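## Task

Take the plate lying flat on the counter and stand it on edge in an unoccupied slot of the dish rack, still and supported by the rack rather than the gripper. The plates already there must stay upright in their slots, no plate may be jammed below the rack's rails, and the rack must finish resting on all four feet on the counter. The plate must never drop or slide out of the grip by more than a few millimetres, and a result that holds only because the robot keeps holding it does not count.

## Robot and tools

Robot: one 7-joint arm with a two-finger parallel gripper. The fingers extend along the gripper's +z axis and close along its y axis. end_effector_position is the spot between the pads when they are shut. Closed fingertips reach about 19 mm past it, and fully open ones about 6 mm. While closing, the tips travel roughly 13 mm farther from the arm, so keep that much clearance above any surface.

Frame: results give end_effector_position in metres and end_effector_quat_wxyz in the scene frame. Its origin is on the table top under the arm base, +z is up, and +y is to the left when facing along +x. The base can be tilted relative to the table, and the printed position may be off, more so at long reach.

The 8-number row (used by execute_actions and move), each value in [-1, 1]: dx, dy, dz, rx, ry, rz, position, speed. The first six are an offset, not a pose. They are expressed in the gripper's own axes and measured from the gripper pose shown in the most recent result. If no result in the current scene has shown it yet, or for a second or later call within the same reply, they are measured from where the gripper is when the action begins. Scale: 1.0 equals 0.6 m of translation or 180 degrees of rotation. rx, ry, rz form a single rotation vector. All zeros is not a pause: it pulls the gripper back to the reference pose. position sets the finger gap: +1 is 85 mm (fully open), 0 about 41 mm, pads touch near -0.8, and -1 closes until blocked. speed sets finger speed: about 20 mm/s at -1, 85 at 0, 150 at +1. A full close grips with roughly 190 to 235 N per pad.

execute_actions: actions is a list with zero or one item. An empty list just returns the state. A movement item is {"rows": [...], "steps": n}, with 1 to 15 rows and n up to 15 (default 15). Each step is 1/30 s; each row is used for one step and the final row repeats to fill the rest. Every row is counted from the same reference pose, not from the row before it. A wait item is {"steps": n} with n up to 300, counted from the previous result, so time spent replying is included. The optional pictures flag chooses whether camera images are returned.

move: target is one 8-number row, same offset convention; speed is the path's top speed in m/s, 0.002 to 0.5 (default 0.25), rotation capped at twice that in rad/s. It drives a straight path of 0.5 to 10 s (longer ones stop short) and does not avoid obstacles. Finger values are sent at the start. The result adds a move line: done, off_target, moving, held or fault, plus any limits (paced = pose clipped; held = some steps blocked), and the distance left to target.

wait: seconds, 0 to 10; the robot gets no new command.

zoom_image: camera is one of cam_head_left, cam_head_right, cam_high, cam_low, cam_wrist; region is [x0, y0, x1, y1] in pixels of that camera's last image, at most 504 by 504. All images are 504x504.

finished_scene: scene is the number of the current scene.

Motion limits: each control step the commanded pose is clipped to 70 mm and 16 degrees from the measured pose, and the controller favours position over orientation. After an action ends, the arm continues only to the last clipped pose, so check the reported pose and send the remainder. A Hand target line shows where the controller is driving. A pose unreachable line or HELD marks steps where the clearance check altered or dropped the command; a block or post under the base counts as arm. Joint ranges: waist and both rolls -69.115 to 69.115, shoulder -2.250 to 2.250, elbow -2.580 to 2.580, wrist pitch -2.100 to 2.100.

Gripping: use -1 and hold it to grip. For a softer grip, open, then close to just under the object's width. position_measured_pct is about 50 minus 50 times the finger position (0 = fully open). A stop below 90 means something is held or blocking; about 90 or slightly above means the pads have met. Stopped fingers stay put until the position changes by 0.01 or more, but re-close by themselves if the object slips or is lost. Release by commanding a width larger than the plate.

Faults: contact torque reaching a joint's load limit (48 N m for waist, shoulder, upper arm roll and elbow; 30.2 for forearm roll, wrist pitch and wrist roll; held weight included) freezes the arm for 10 s and skips the rest of the call. Holding loads heats motors: a MOTOR HOT warning appears from 60 °C, and at 75 °C the arm sags with an OVER-TEMPERATURE FAULT.

The simulation continues while the operator replies. Loose objects may occasionally be nudged. Avoid: letting the plate fall or slide in the grip, fast or deep contacts (speed and overshoot past contact both raise force), pressing plates below the rack rails, lifting or tipping the rack, and knocking anything off the table. Finish with the plate released and standing in the rack on its own.

Each tool is called after "Request:" in YAML: its name, and indented under it one key for each argument.

## Session

Request:
execute_actions:
  actions: []

Scene clock: 0.00 s of 4942.00 s.
end_effector_position=(+0.2081, -0.0766, +0.1292) position_measured_pct=0.0 end_effector_quat_wxyz=(+0.162, -0.598, +0.775, -0.123)
Joint positions: [ 1.859  1.186 -0.735  2.327  0.135  0.326  3.813]
Joint velocities: [ 0.002 -0.001 -0.     0.     0.    -0.001 -0.001]
Joint torques (N m, as the joint torque sensors report them, + toward a larger angle): no reading
Motor temperatures (°C, as the motors report them): [31 31 31 30 35 39 38]
Hand target: +0.208, -0.077, +0.129; +0.162, -0.598, +0.775, -0.123

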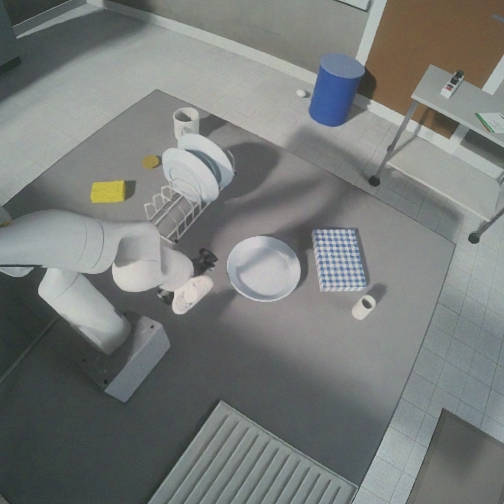

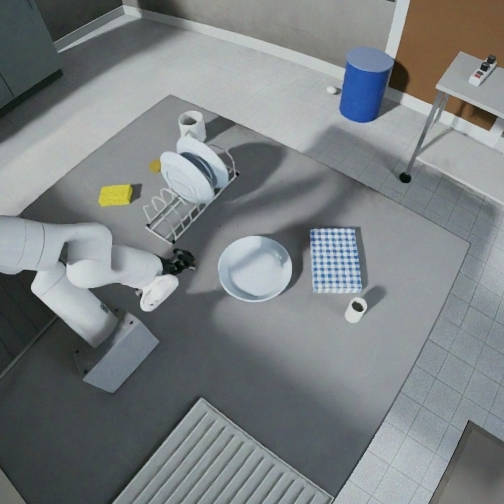

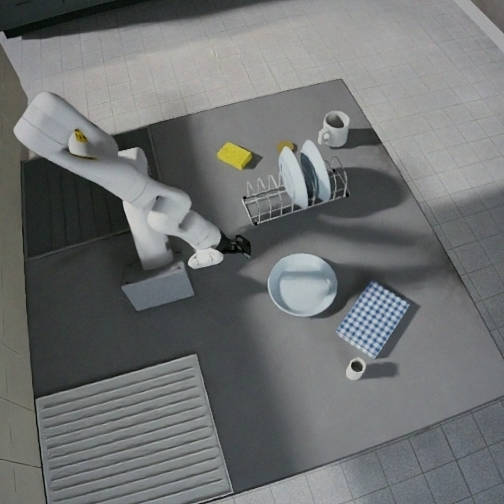

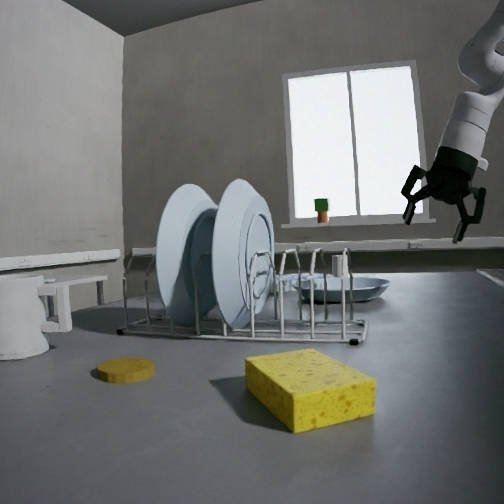

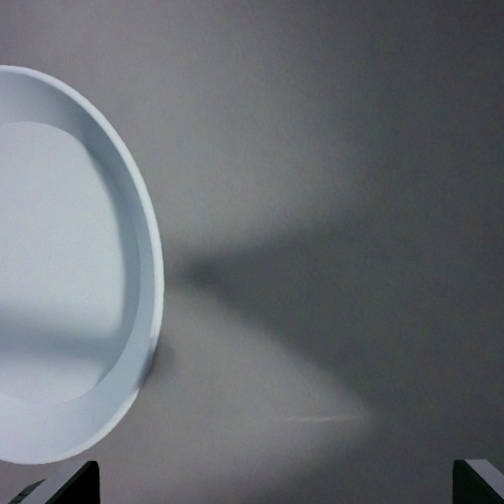

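Request:
zoom_image:
  camera: "cam_high"
  region: [200, 110, 400, 330]

Request:
zoom_image:
  camera: "cam_low"
  region: [100, 160, 420, 360]

Request:
zoom_image:
  camera: "cam_head_left"
  region: [120, 100, 320, 320]

Region (200, 110, 400, 330) of cam_high's 504x504 image, scaled by 2.291, with more detail than that image has; it fills the left 458 columns of this view, and the rest is white.

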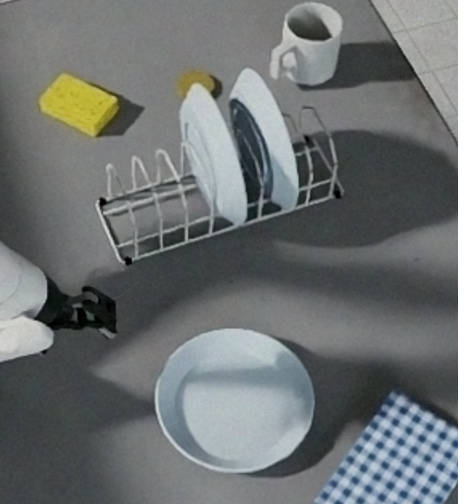

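Region (100, 160, 420, 360) of cam_low's 504x504 image, scaled by 1.575, with more detail than that image has; it fills the top 315 rows of this view, and the rest is white.

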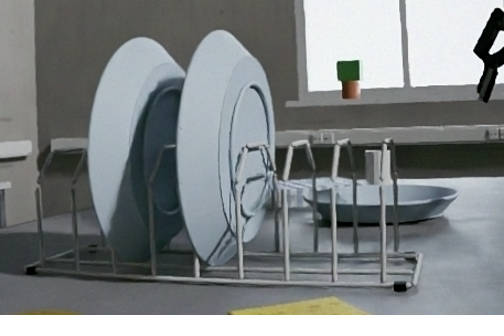

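Region (120, 100, 320, 320) of cam_head_left's 504x504 image, scaled by 2.291, with more detail than that image has; it fills the left 458 columns of this view, and the rest is white.

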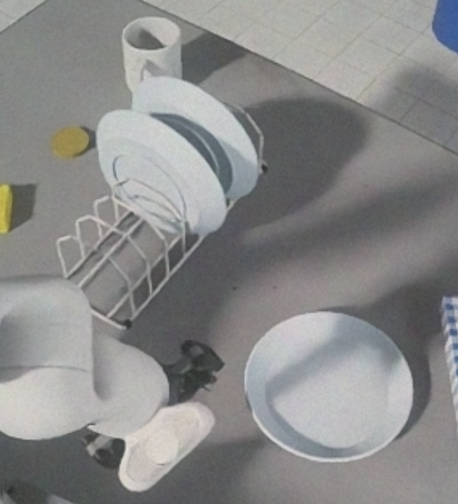

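Request:
move:
  target: [-0.032,-0.401,-0.193,-0.1296,0.0177,-0.0805,1,0]
  speed: 0.3

Scene clock: 27.50 s of 4942.00 s.
end_effector_position=(+0.3804, -0.1186, +0.3302) position_measured_pct=0.0 end_effector_quat_wxyz=(-0.001, +0.708, -0.707, +0.001)
Joint positions: [ 1.329  1.086 -0.83   1.247  0.119  1.456  3.685]
Joint velocities: [-0.013  0.013  0.001 -0.01   0.     0.009  0.   ]
Joint torques (N m, as the joint torque sensors report them, + toward a larger angle): [  8.79 -13.24  -0.91  -8.83   0.4   -0.08  -0.32]
Motor temperatures (°C, as the motors report them): [31 31 31 30 35 39 38]
Hand target: +0.381, -0.119, +0.330; -0.001, +0.708, -0.706, -0.000
Off the commanded pose: 0.001 m, 0 deg.
After step 90, 22.83 s passed at rest.
move: done; limits=paced

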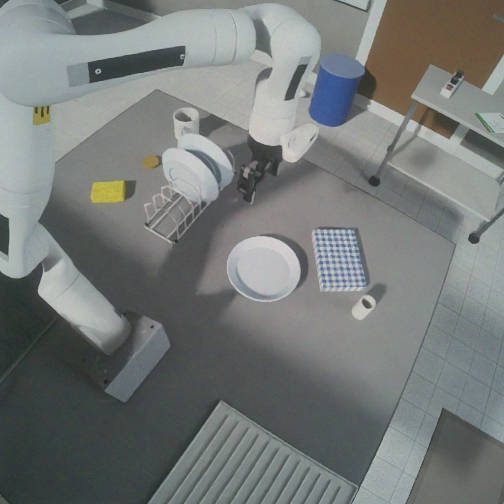

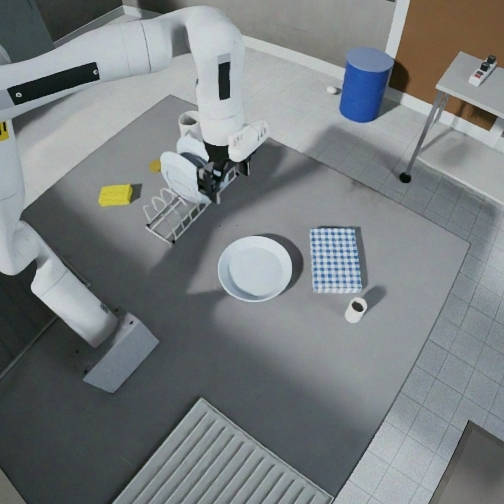

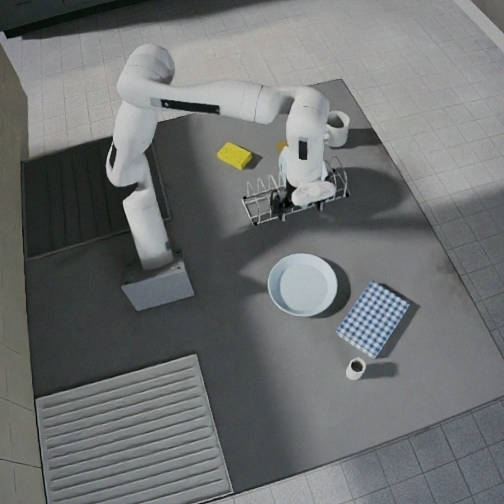

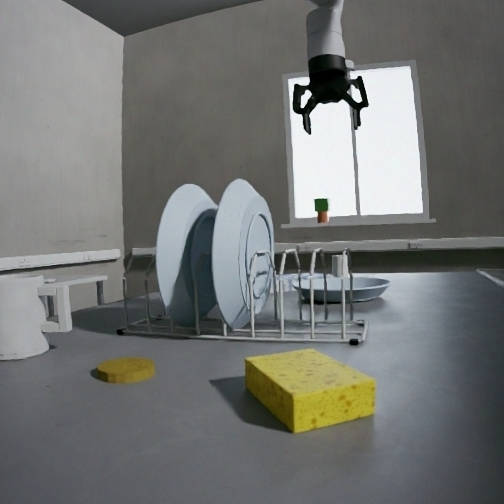

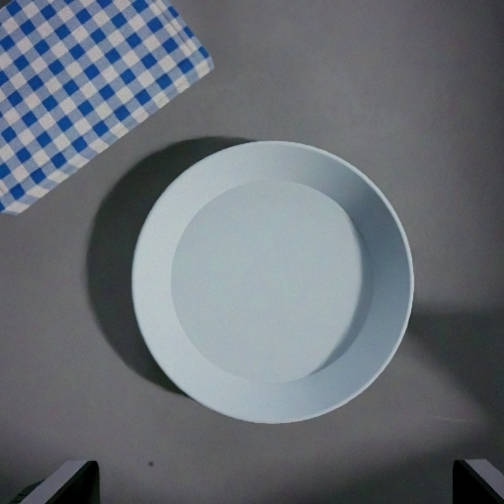

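Request:
zoom_image:
  camera: "cam_low"
  region: [270, 240, 410, 350]

Request:
move:
  target: [-0.52,0.05,-0.08,0,0,0,1,0]
  speed: 0.3

Region (270, 240, 410, 350) of cam_low's 504x504 image, scaled by 3.600, with more detail than that image has; it fills the top 396 rows of this view, and the rest is white.

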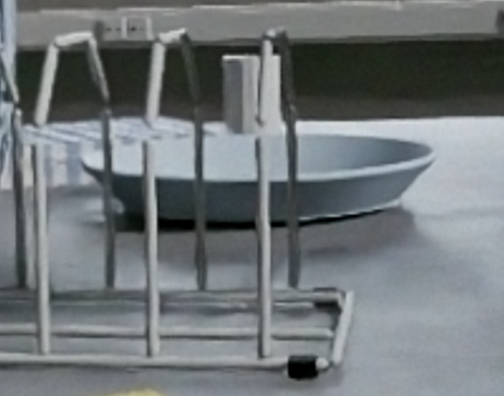

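Scene clock: 35.17 s of 4942.00 s.
end_effector_position=(+0.3502, +0.1938, +0.3780) position_measured_pct=0.0 end_effector_quat_wxyz=(-0.001, +0.708, -0.706, -0.000)
Joint positions: [ 1.408  0.512 -1.121  1.553 -0.254  1.508  3.386]
Joint velocities: [ 0.005 -0.006 -0.    -0.001 -0.001  0.002 -0.001]
Joint torques (N m, as the joint torque sensors report them, + toward a larger angle): [ 7.41 -0.36  2.08 -8.89  0.42 -0.06 -0.03]
Motor temperatures (°C, as the motors report them): [31 31 31 30 35 39 38]
Hand target: +0.350, +0.194, +0.378; -0.000, +0.708, -0.706, +0.000
Off the commanded pose: 0.001 m, 0 deg.
After step 90, 3.03 s passed at rest.
move: done

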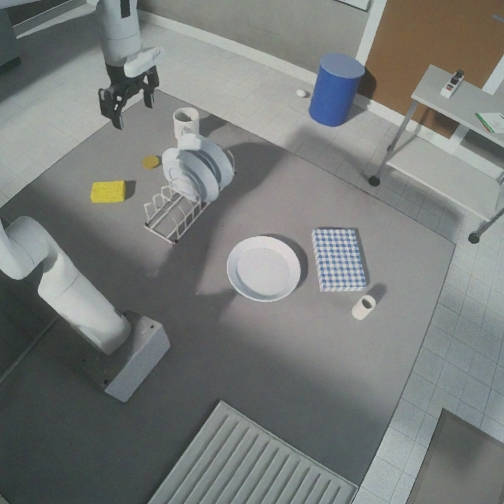

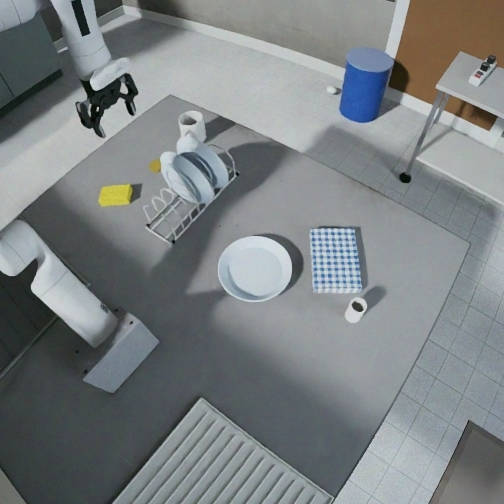

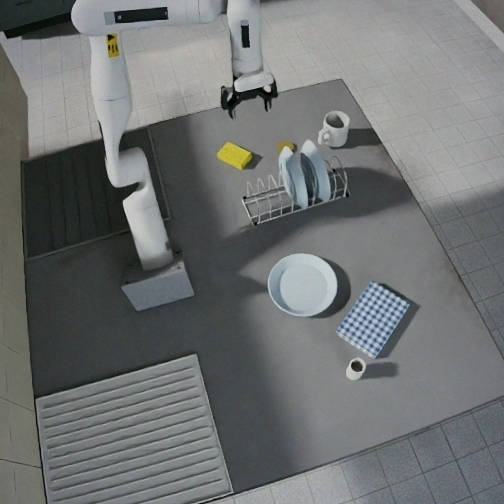

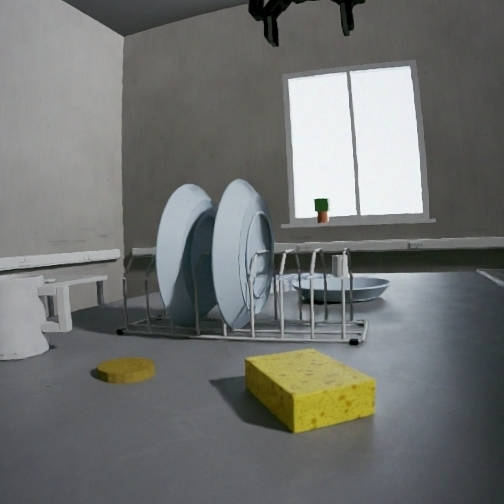

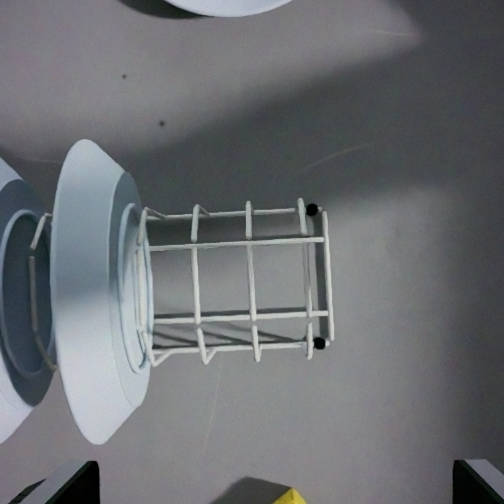

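Request:
move:
  target: [0.583,0.2,0.40,0.2333,0,0,-0.45,0]
  speed: 0.3

Scene clock: 71.20 s of 4942.00 s.
end_effector_position=(+0.2291, -0.1580, +0.1381) position_measured_pct=72.6 end_effector_quat_wxyz=(-0.252, +0.660, -0.660, +0.254)
Joint positions: [ 2.104  1.443 -0.699  2.16  -0.055  0.325  4.527]
Joint velocities: [ 0.006  0.015  0.001 -0.003 -0.     0.004  0.004]
Joint torques (N m, as the joint torque sensors report them, + toward a larger angle): [ -0.15 -12.82  -5.66  -3.66  -0.39  -0.74  -0.06]
Motor temperatures (°C, as the motors report them): [31 31 31 30 35 39 38]
Hand target: +0.229, -0.158, +0.138; -0.253, +0.660, -0.660, +0.254
Off the commanded pose: 0.003 m, 0 deg.
After step 90, 30.83 s passed at rest.
move: done; limits=paced

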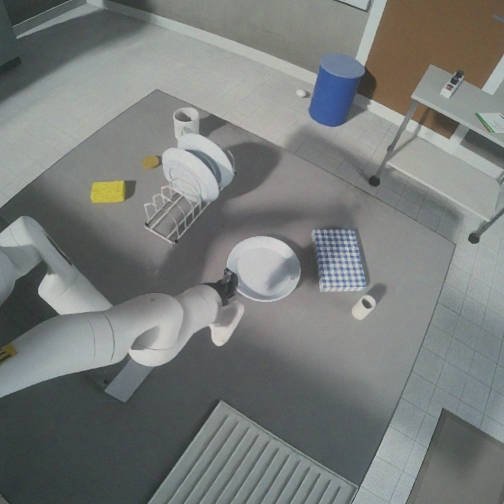

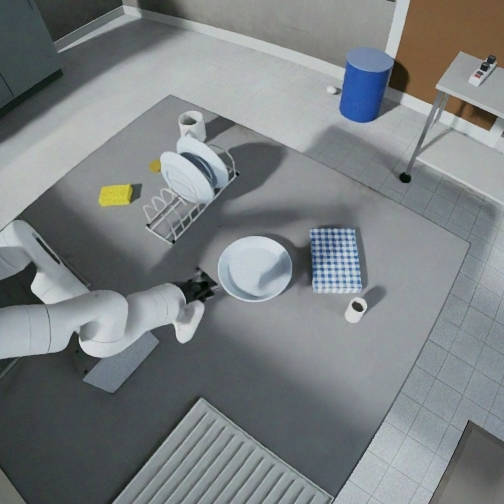

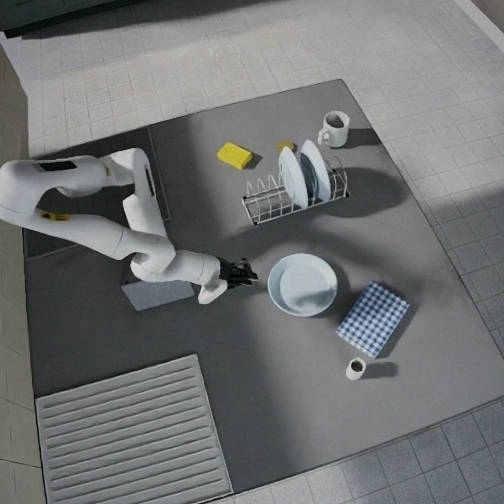

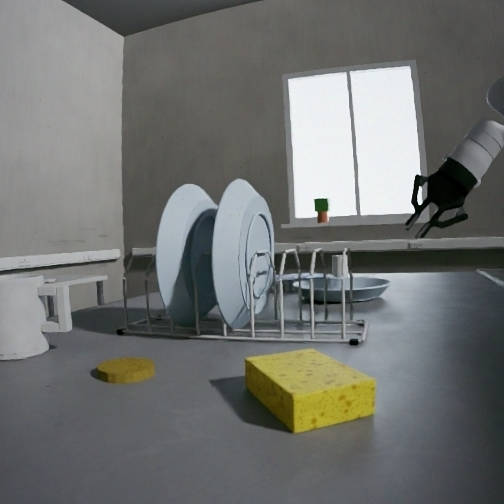

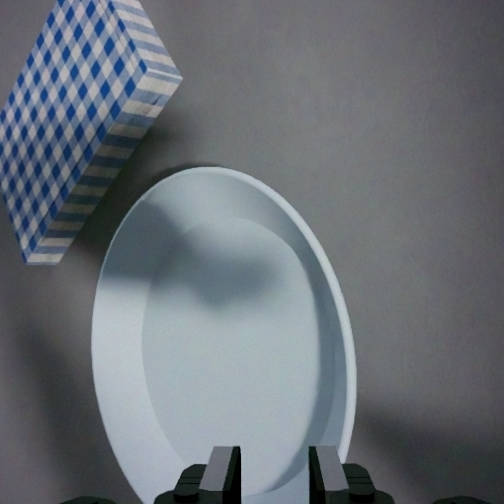

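Request:
move:
  target: [-0.003,0.060,0.10,0,0,0,-0.45,0]
  speed: 0.12

Request:
zoom_image:
  camera: "cam_low"
  region: [330, 210, 470, 320]

Scene clock: 76.67 s of 4942.00 s.
end_effector_position=(+0.2421, -0.1565, +0.0695) position_measured_pct=72.6 end_effector_quat_wxyz=(-0.252, +0.660, -0.661, +0.254)
Joint positions: [ 2.063  1.62  -0.636  2.188 -0.007  0.132  4.579]
Joint velocities: [-0.001  0.008  0.001  0.001  0.002 -0.002  0.   ]
Joint torques (N m, as the joint torque sensors report them, + toward a larger angle): [ -0.24 -14.4   -5.96  -2.02   0.09  -0.44  -0.17]
Motor temperatures (°C, as the motors report them): [31 31 31 30 35 39 38]
Hand target: +0.242, -0.156, +0.069; -0.252, +0.660, -0.661, +0.254
Off the commanded pose: 0.000 m, 0 deg.
After step 90, 1.43 s passed at rest.
move: done

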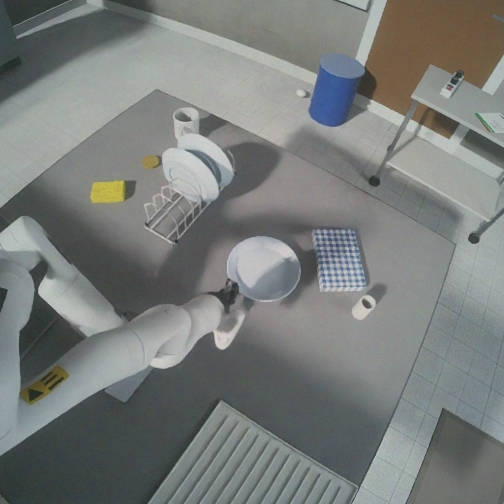

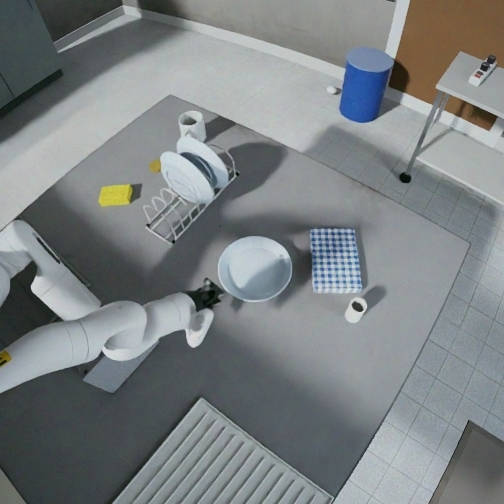

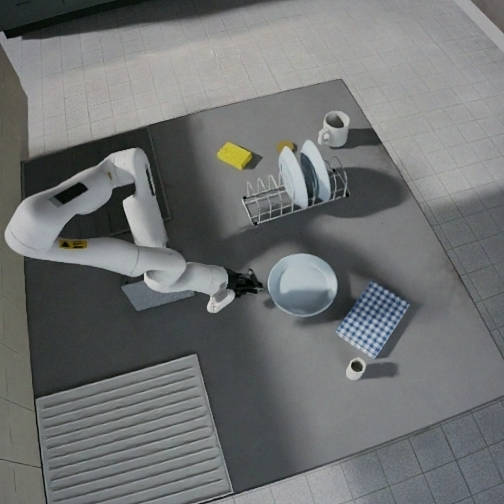

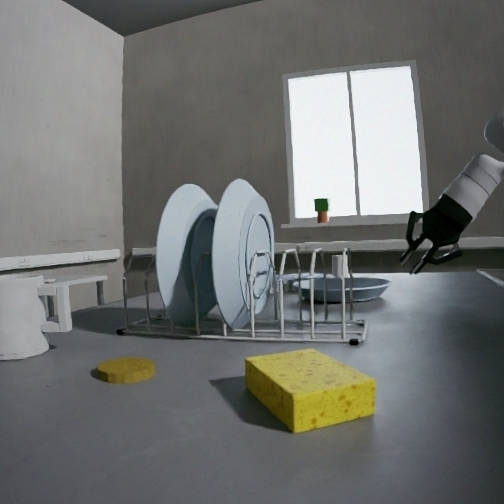

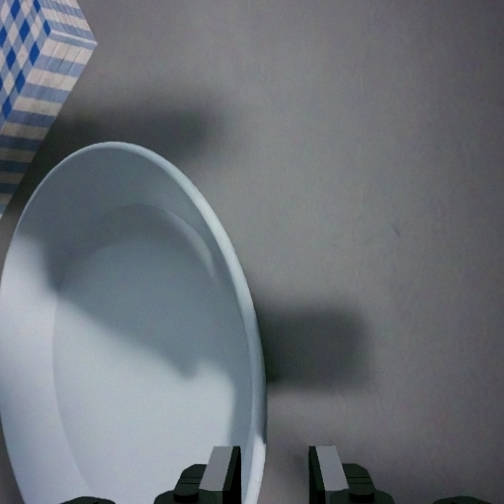

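Region (330, 210, 470, 320) of cam_low's 504x504 image, scaled by 3.600, with more detail than that image has; it fills the top 396 rows of this view, and the rest is white.

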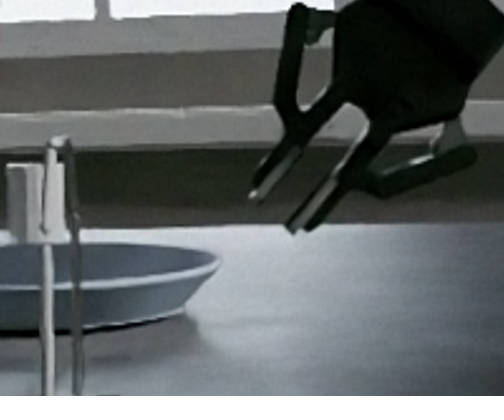

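Request:
move:
  target: [0.009,-0.006,0.06,0,0,0,-0.45,0]
  speed: 0.08

Request:
zoom_image:
  camera: "cam_low"
  region: [340, 230, 440, 320]

Scene clock: 84.07 s of 4942.00 s.
end_effector_position=(+0.2688, -0.1621, +0.0453) position_measured_pct=72.6 end_effector_quat_wxyz=(-0.252, +0.660, -0.661, +0.254)
Joint positions: [ 1.995  1.702 -0.648  2.158 -0.011  0.056  4.575]
Joint velocities: [-0.004  0.005  0.    -0.002 -0.001 -0.001  0.001]
Joint torques (N m, as the joint torque sensors report them, + toward a larger angle): [  0.63 -15.08  -6.28  -1.5    0.3   -0.37  -0.16]
Motor temperatures (°C, as the motors report them): [31 31 31 30 35 39 38]
Hand target: +0.269, -0.162, +0.045; -0.252, +0.660, -0.661, +0.254
Off the commanded pose: 0.000 m, 0 deg.
After step 90, 3.53 s passed at rest.
move: done

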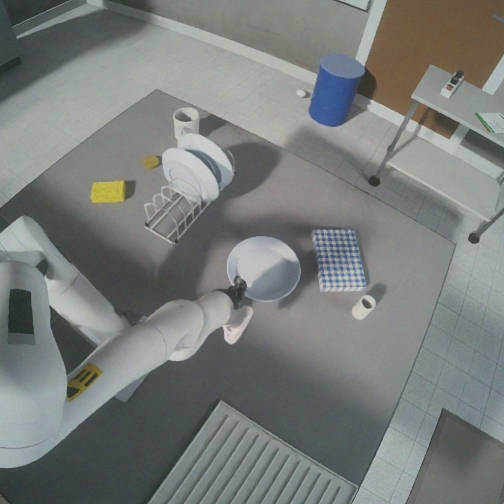

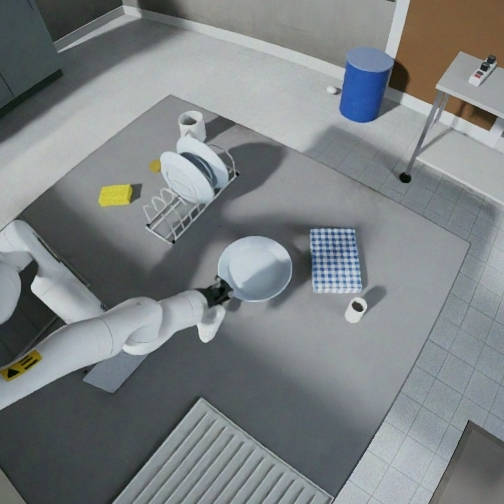

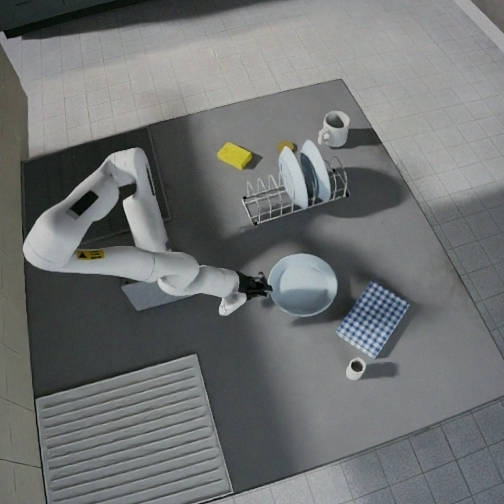

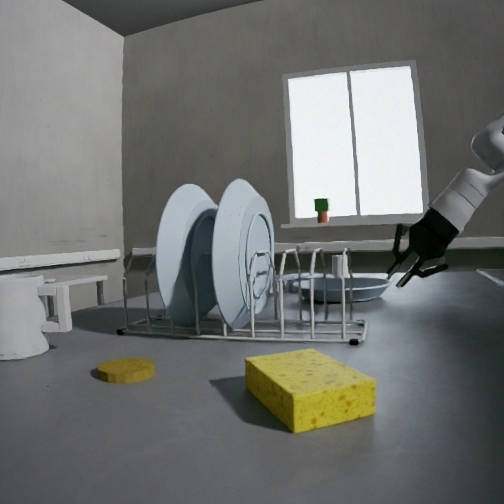

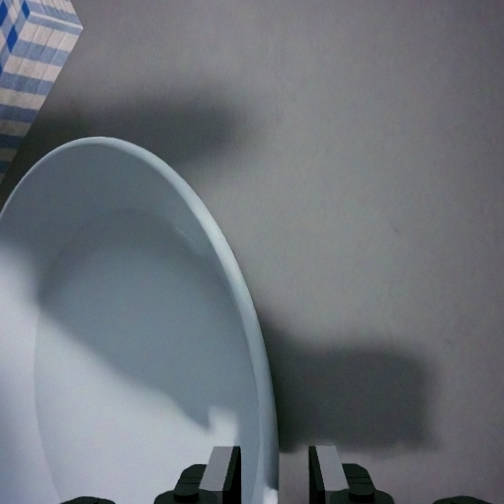

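Region (340, 230, 440, 320) of cam_low's 504x504 image, scaled by 5.040, with more detail than that image has; it fills the top 454 rows of this view, and the rest is white.

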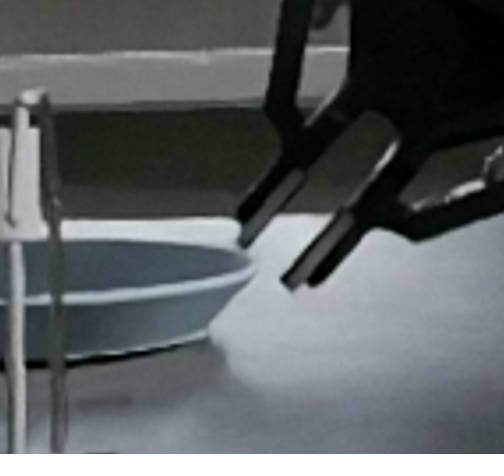

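Request:
move:
  target: [0,-0.003,0.043,0,0,0,-0.55,0]
  speed: 0.04

Request:
zoom_image:
  camera: "cam_low"
  region: [340, 230, 440, 320]

Scene clock: 90.67 s of 4942.00 s.
end_effector_position=(+0.2873, -0.1623, +0.0275) position_measured_pct=77.8 end_effector_quat_wxyz=(-0.251, +0.660, -0.661, +0.254)
Joint positions: [ 1.947  1.759 -0.659  2.141 -0.013 -0.001  4.572]
Joint velocities: [-0.004  0.005 -0.    -0.001 -0.    -0.003 -0.   ]
Joint torques (N m, as the joint torque sensors report them, + toward a larger angle): [  0.99 -14.83  -6.04  -1.     0.44  -0.34  -0.03]
Motor temperatures (°C, as the motors report them): [31 31 31 30 35 39 38]
Hand target: +0.287, -0.162, +0.027; -0.252, +0.660, -0.661, +0.254
Off the commanded pose: 0.000 m, 0 deg.
After step 90, 2.63 s passed at rest.
move: done

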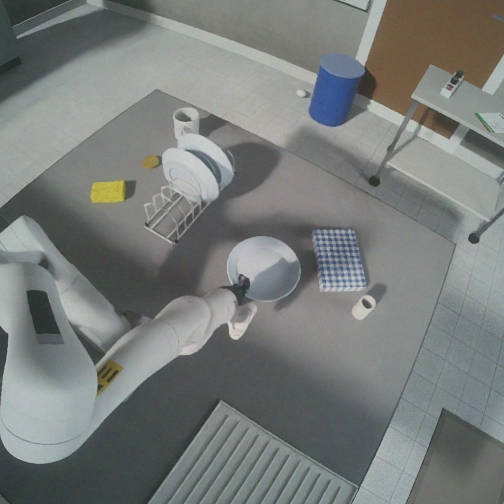

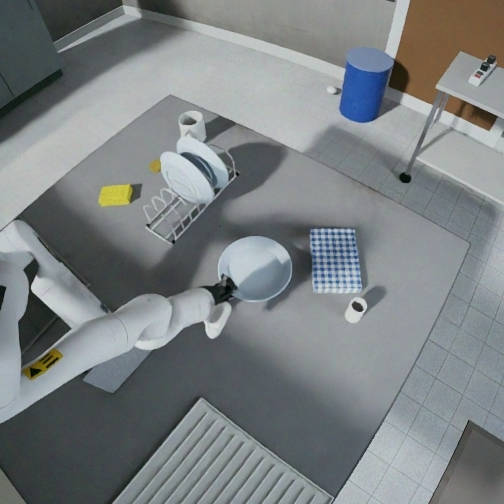

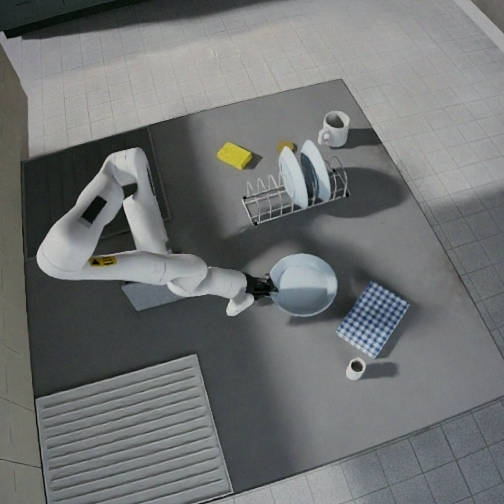

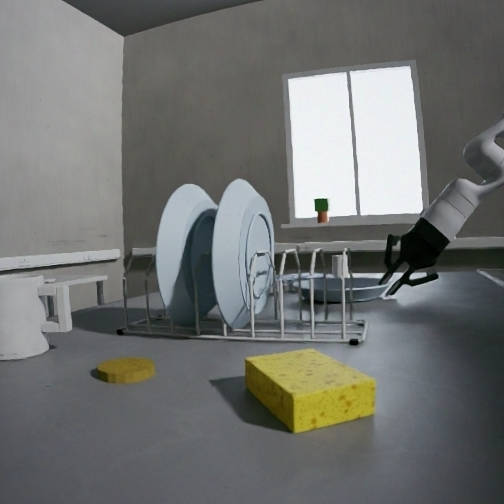

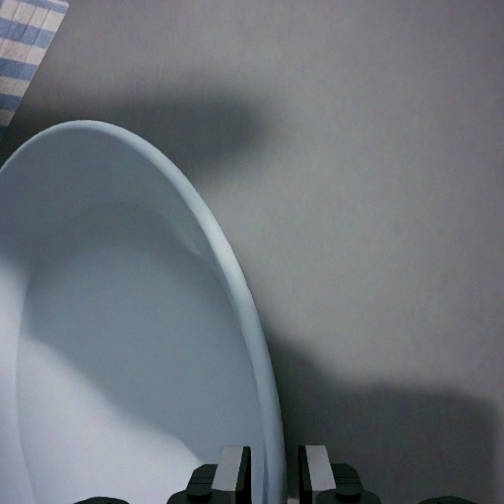

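Region (340, 230, 440, 320) of cam_low's 504x504 image, scaled by 5.040, with more detail than that image has; it fills the top 454 rows of this view, and the rest is white.

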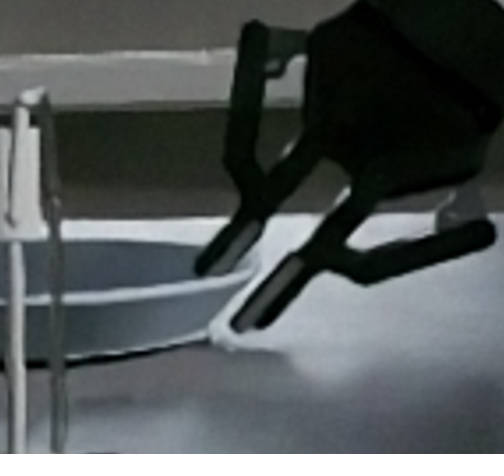

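Request:
move:
  target: [0,0,0.0,0,0,0,-1,-0.8]
  speed: 0.04

Request:
zoom_image:
  camera: "cam_low"
  region: [280, 230, 440, 320]

Scene clock: 94.90 s of 4942.00 s.
end_effector_position=(+0.2891, -0.1643, +0.0319) position_measured_pct=88.1 end_effector_quat_wxyz=(-0.252, +0.659, -0.660, +0.259)
Joint positions: [ 1.952  1.754 -0.665  2.14  -0.014 -0.001  4.572]
Joint velocities: [-0.001  0.001  0.001  0.     0.     0.    -0.   ]
Joint torques (N m, as the joint torque sensors report them, + toward a larger angle): [ -2.61 -12.19  -1.18  -0.96   0.7   -0.36   0.2 ]
Motor temperatures (°C, as the motors report them): [31 31 31 30 35 39 38]
Hand target: +0.287, -0.162, +0.028; -0.251, +0.660, -0.661, +0.254
Off the commanded pose: 0.005 m, 1 deg.
After step 90, 0.50 s passed at rest.
move: off_target

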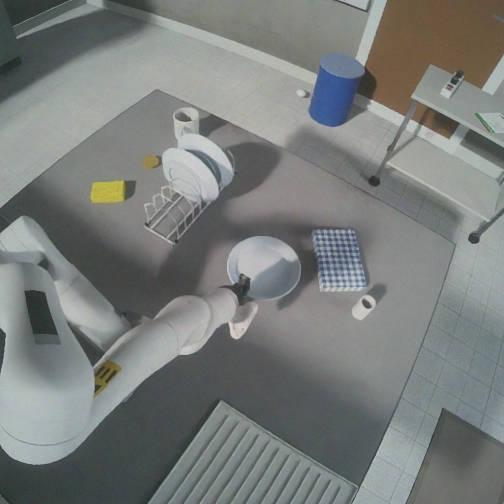

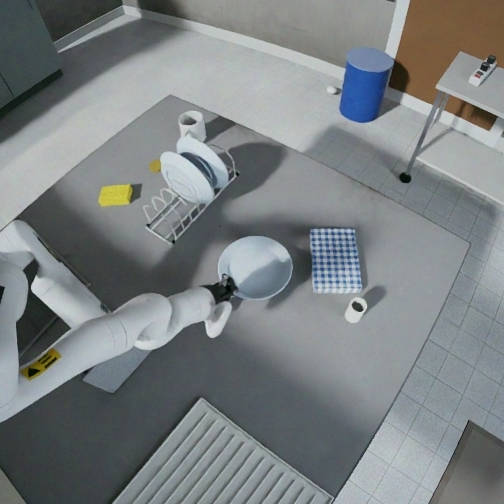

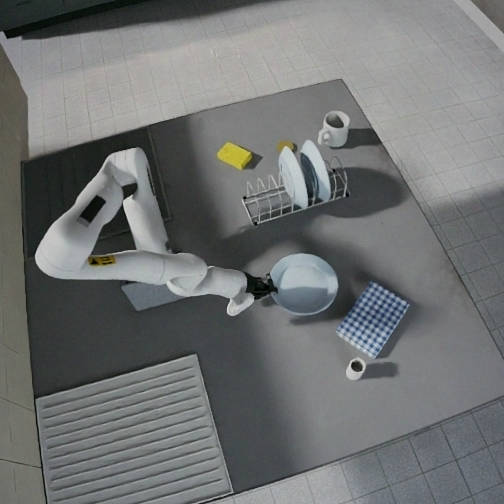

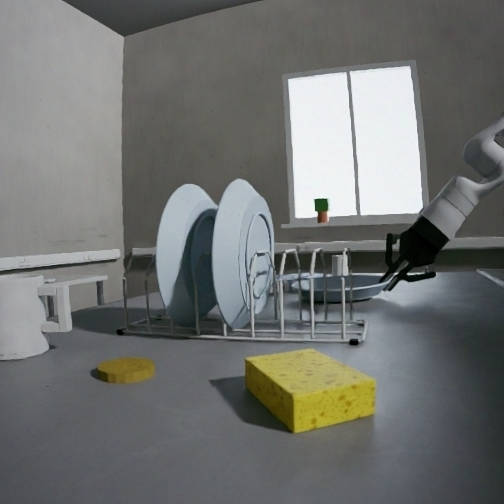

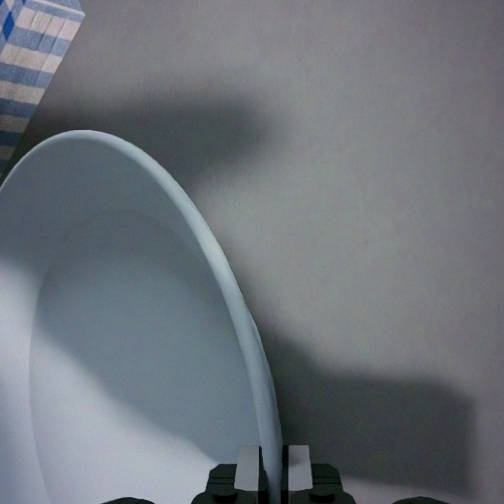

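Region (280, 230, 440, 320) of cam_low's 504x504 image, scaled by 3.150, with more detail than that image has; it fills the top 284 rows of this view, and the rest is white.

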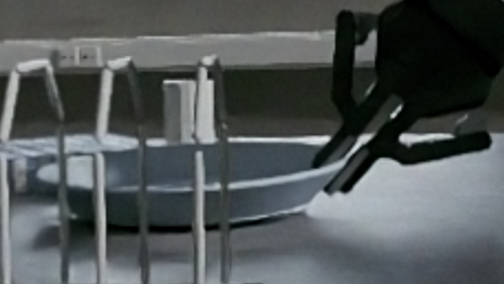

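Request:
move:
  target: [0,0.002,0.002,0.025,0,0,-1,-0.8]
  speed: 0.03

Request:
zoom_image:
  camera: "cam_low"
  region: [280, 230, 440, 320]

Scene clock: 99.67 s of 4942.00 s.
end_effector_position=(+0.2887, -0.1645, +0.0301) position_measured_pct=88.1 end_effector_quat_wxyz=(-0.277, +0.649, -0.649, +0.284)
Joint positions: [ 2.048  1.825 -0.66   2.143  0.032 -0.011  4.617]
Joint velocities: [ 0.011  0.007  0.002 -0.     0.004 -0.001  0.003]
Joint torques (N m, as the joint torque sensors report them, + toward a larger angle): [  0.9  -15.51  -8.47  -0.74   0.31  -0.37   0.02]
Motor temperatures (°C, as the motors report them): [31 31 31 30 35 39 38]
Hand target: +0.289, -0.164, +0.030; -0.278, +0.648, -0.649, +0.285
Off the commanded pose: 0.000 m, 0 deg.
After step 90, 0.23 s passed at rest.
move: done

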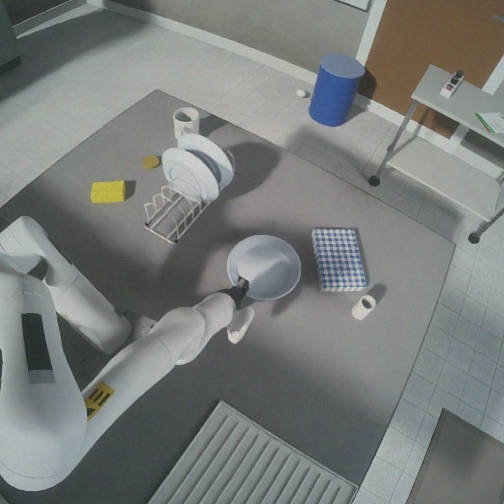

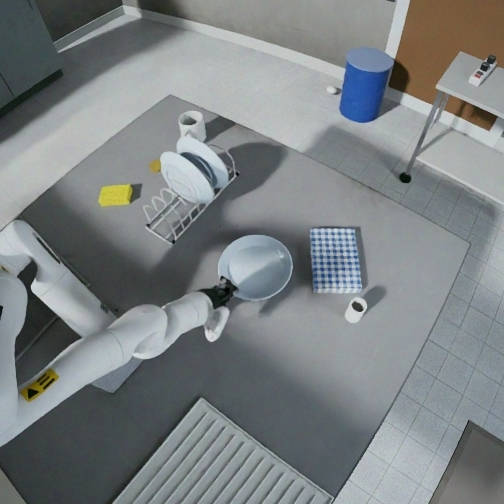

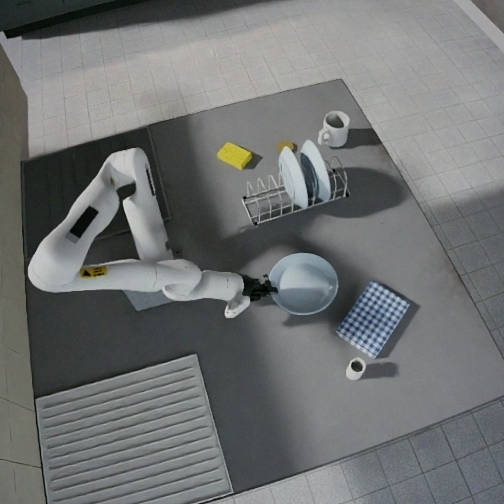

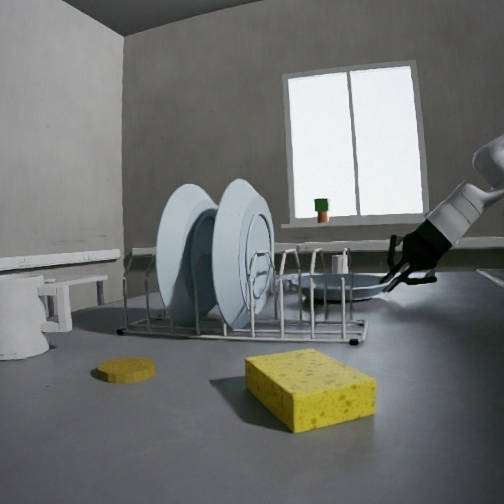

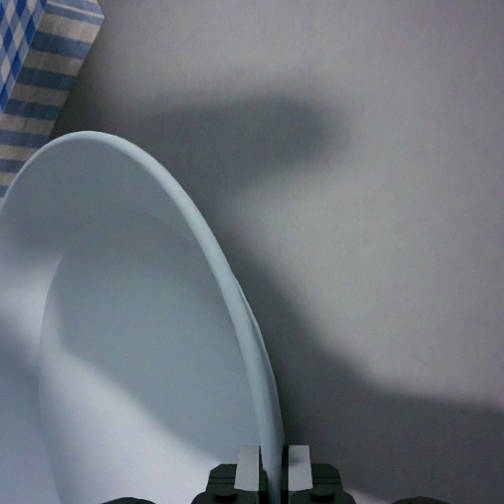

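Region (280, 230, 440, 320) of cam_low's 504x504 image, scaled by 3.150, with more detail than that image has; it fills the top 284 rows of this view, and the rest is white.

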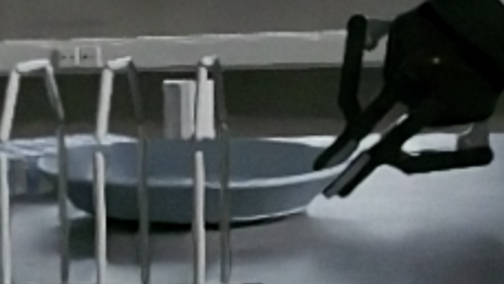

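Request:
move:
  target: [0,-0.35,-0.285,-0.2594,0,0,-1,-0.8]
  speed: 0.15

Scene clock: 108.03 s of 4942.00 s.
end_effector_position=(+0.3090, -0.1611, +0.3006) position_measured_pct=88.1 end_effector_quat_wxyz=(+0.001, +0.707, -0.707, +0.004)
Joint positions: [ 1.325  1.021 -0.504  1.42  -0.052  1.316  3.988]
Joint velocities: [-0.007  0.004 -0.001 -0.008  0.002  0.009 -0.002]
Joint torques (N m, as the joint torque sensors report them, + toward a larger angle): [  8.16 -15.49   0.58 -10.14   0.02   0.01  -0.33]
Motor temperatures (°C, as the motors report them): [31 32 31 30 35 39 38]
Hand target: +0.309, -0.161, +0.300; +0.001, +0.707, -0.707, +0.004
Off the commanded pose: 0.002 m, 0 deg.
After step 90, 2.20 s passed at rest.
move: done

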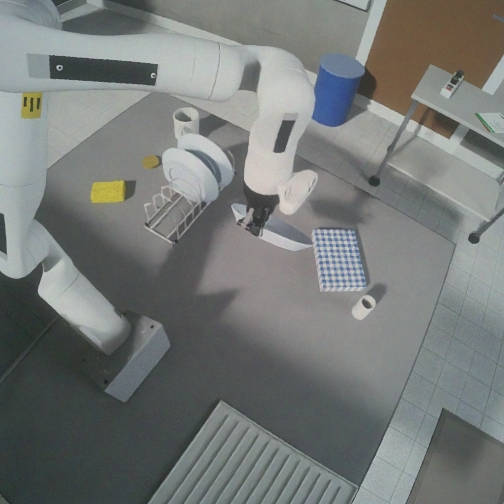

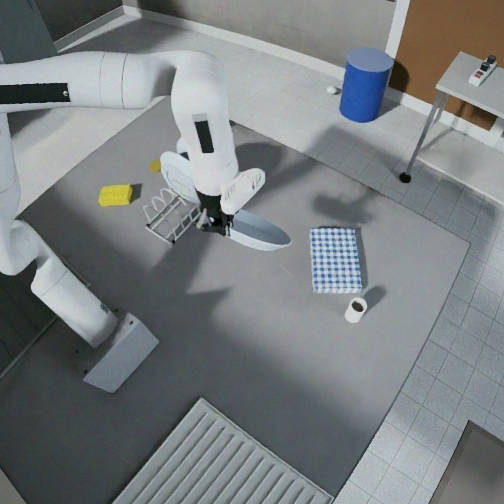

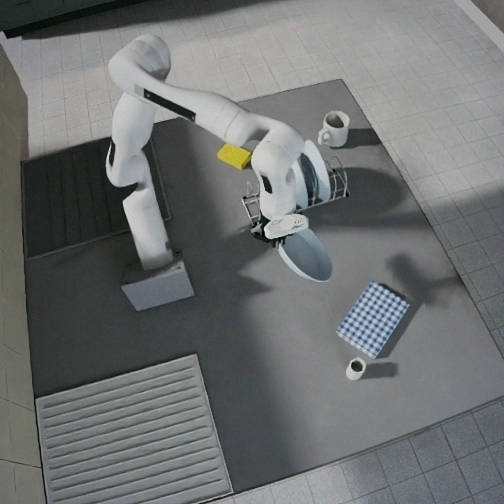

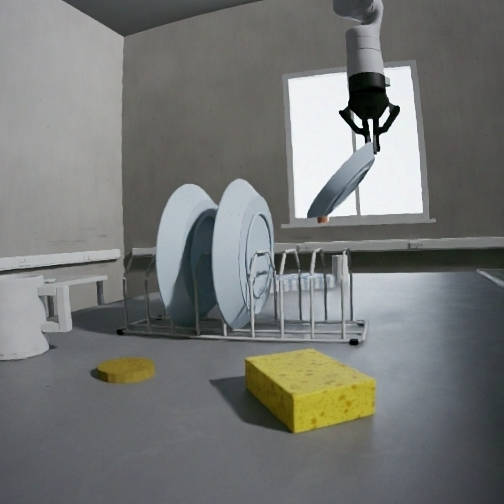

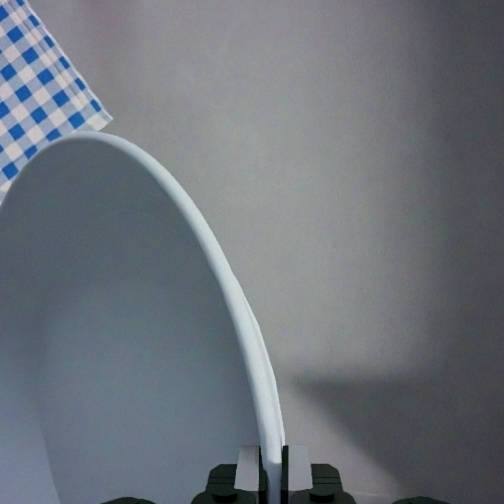

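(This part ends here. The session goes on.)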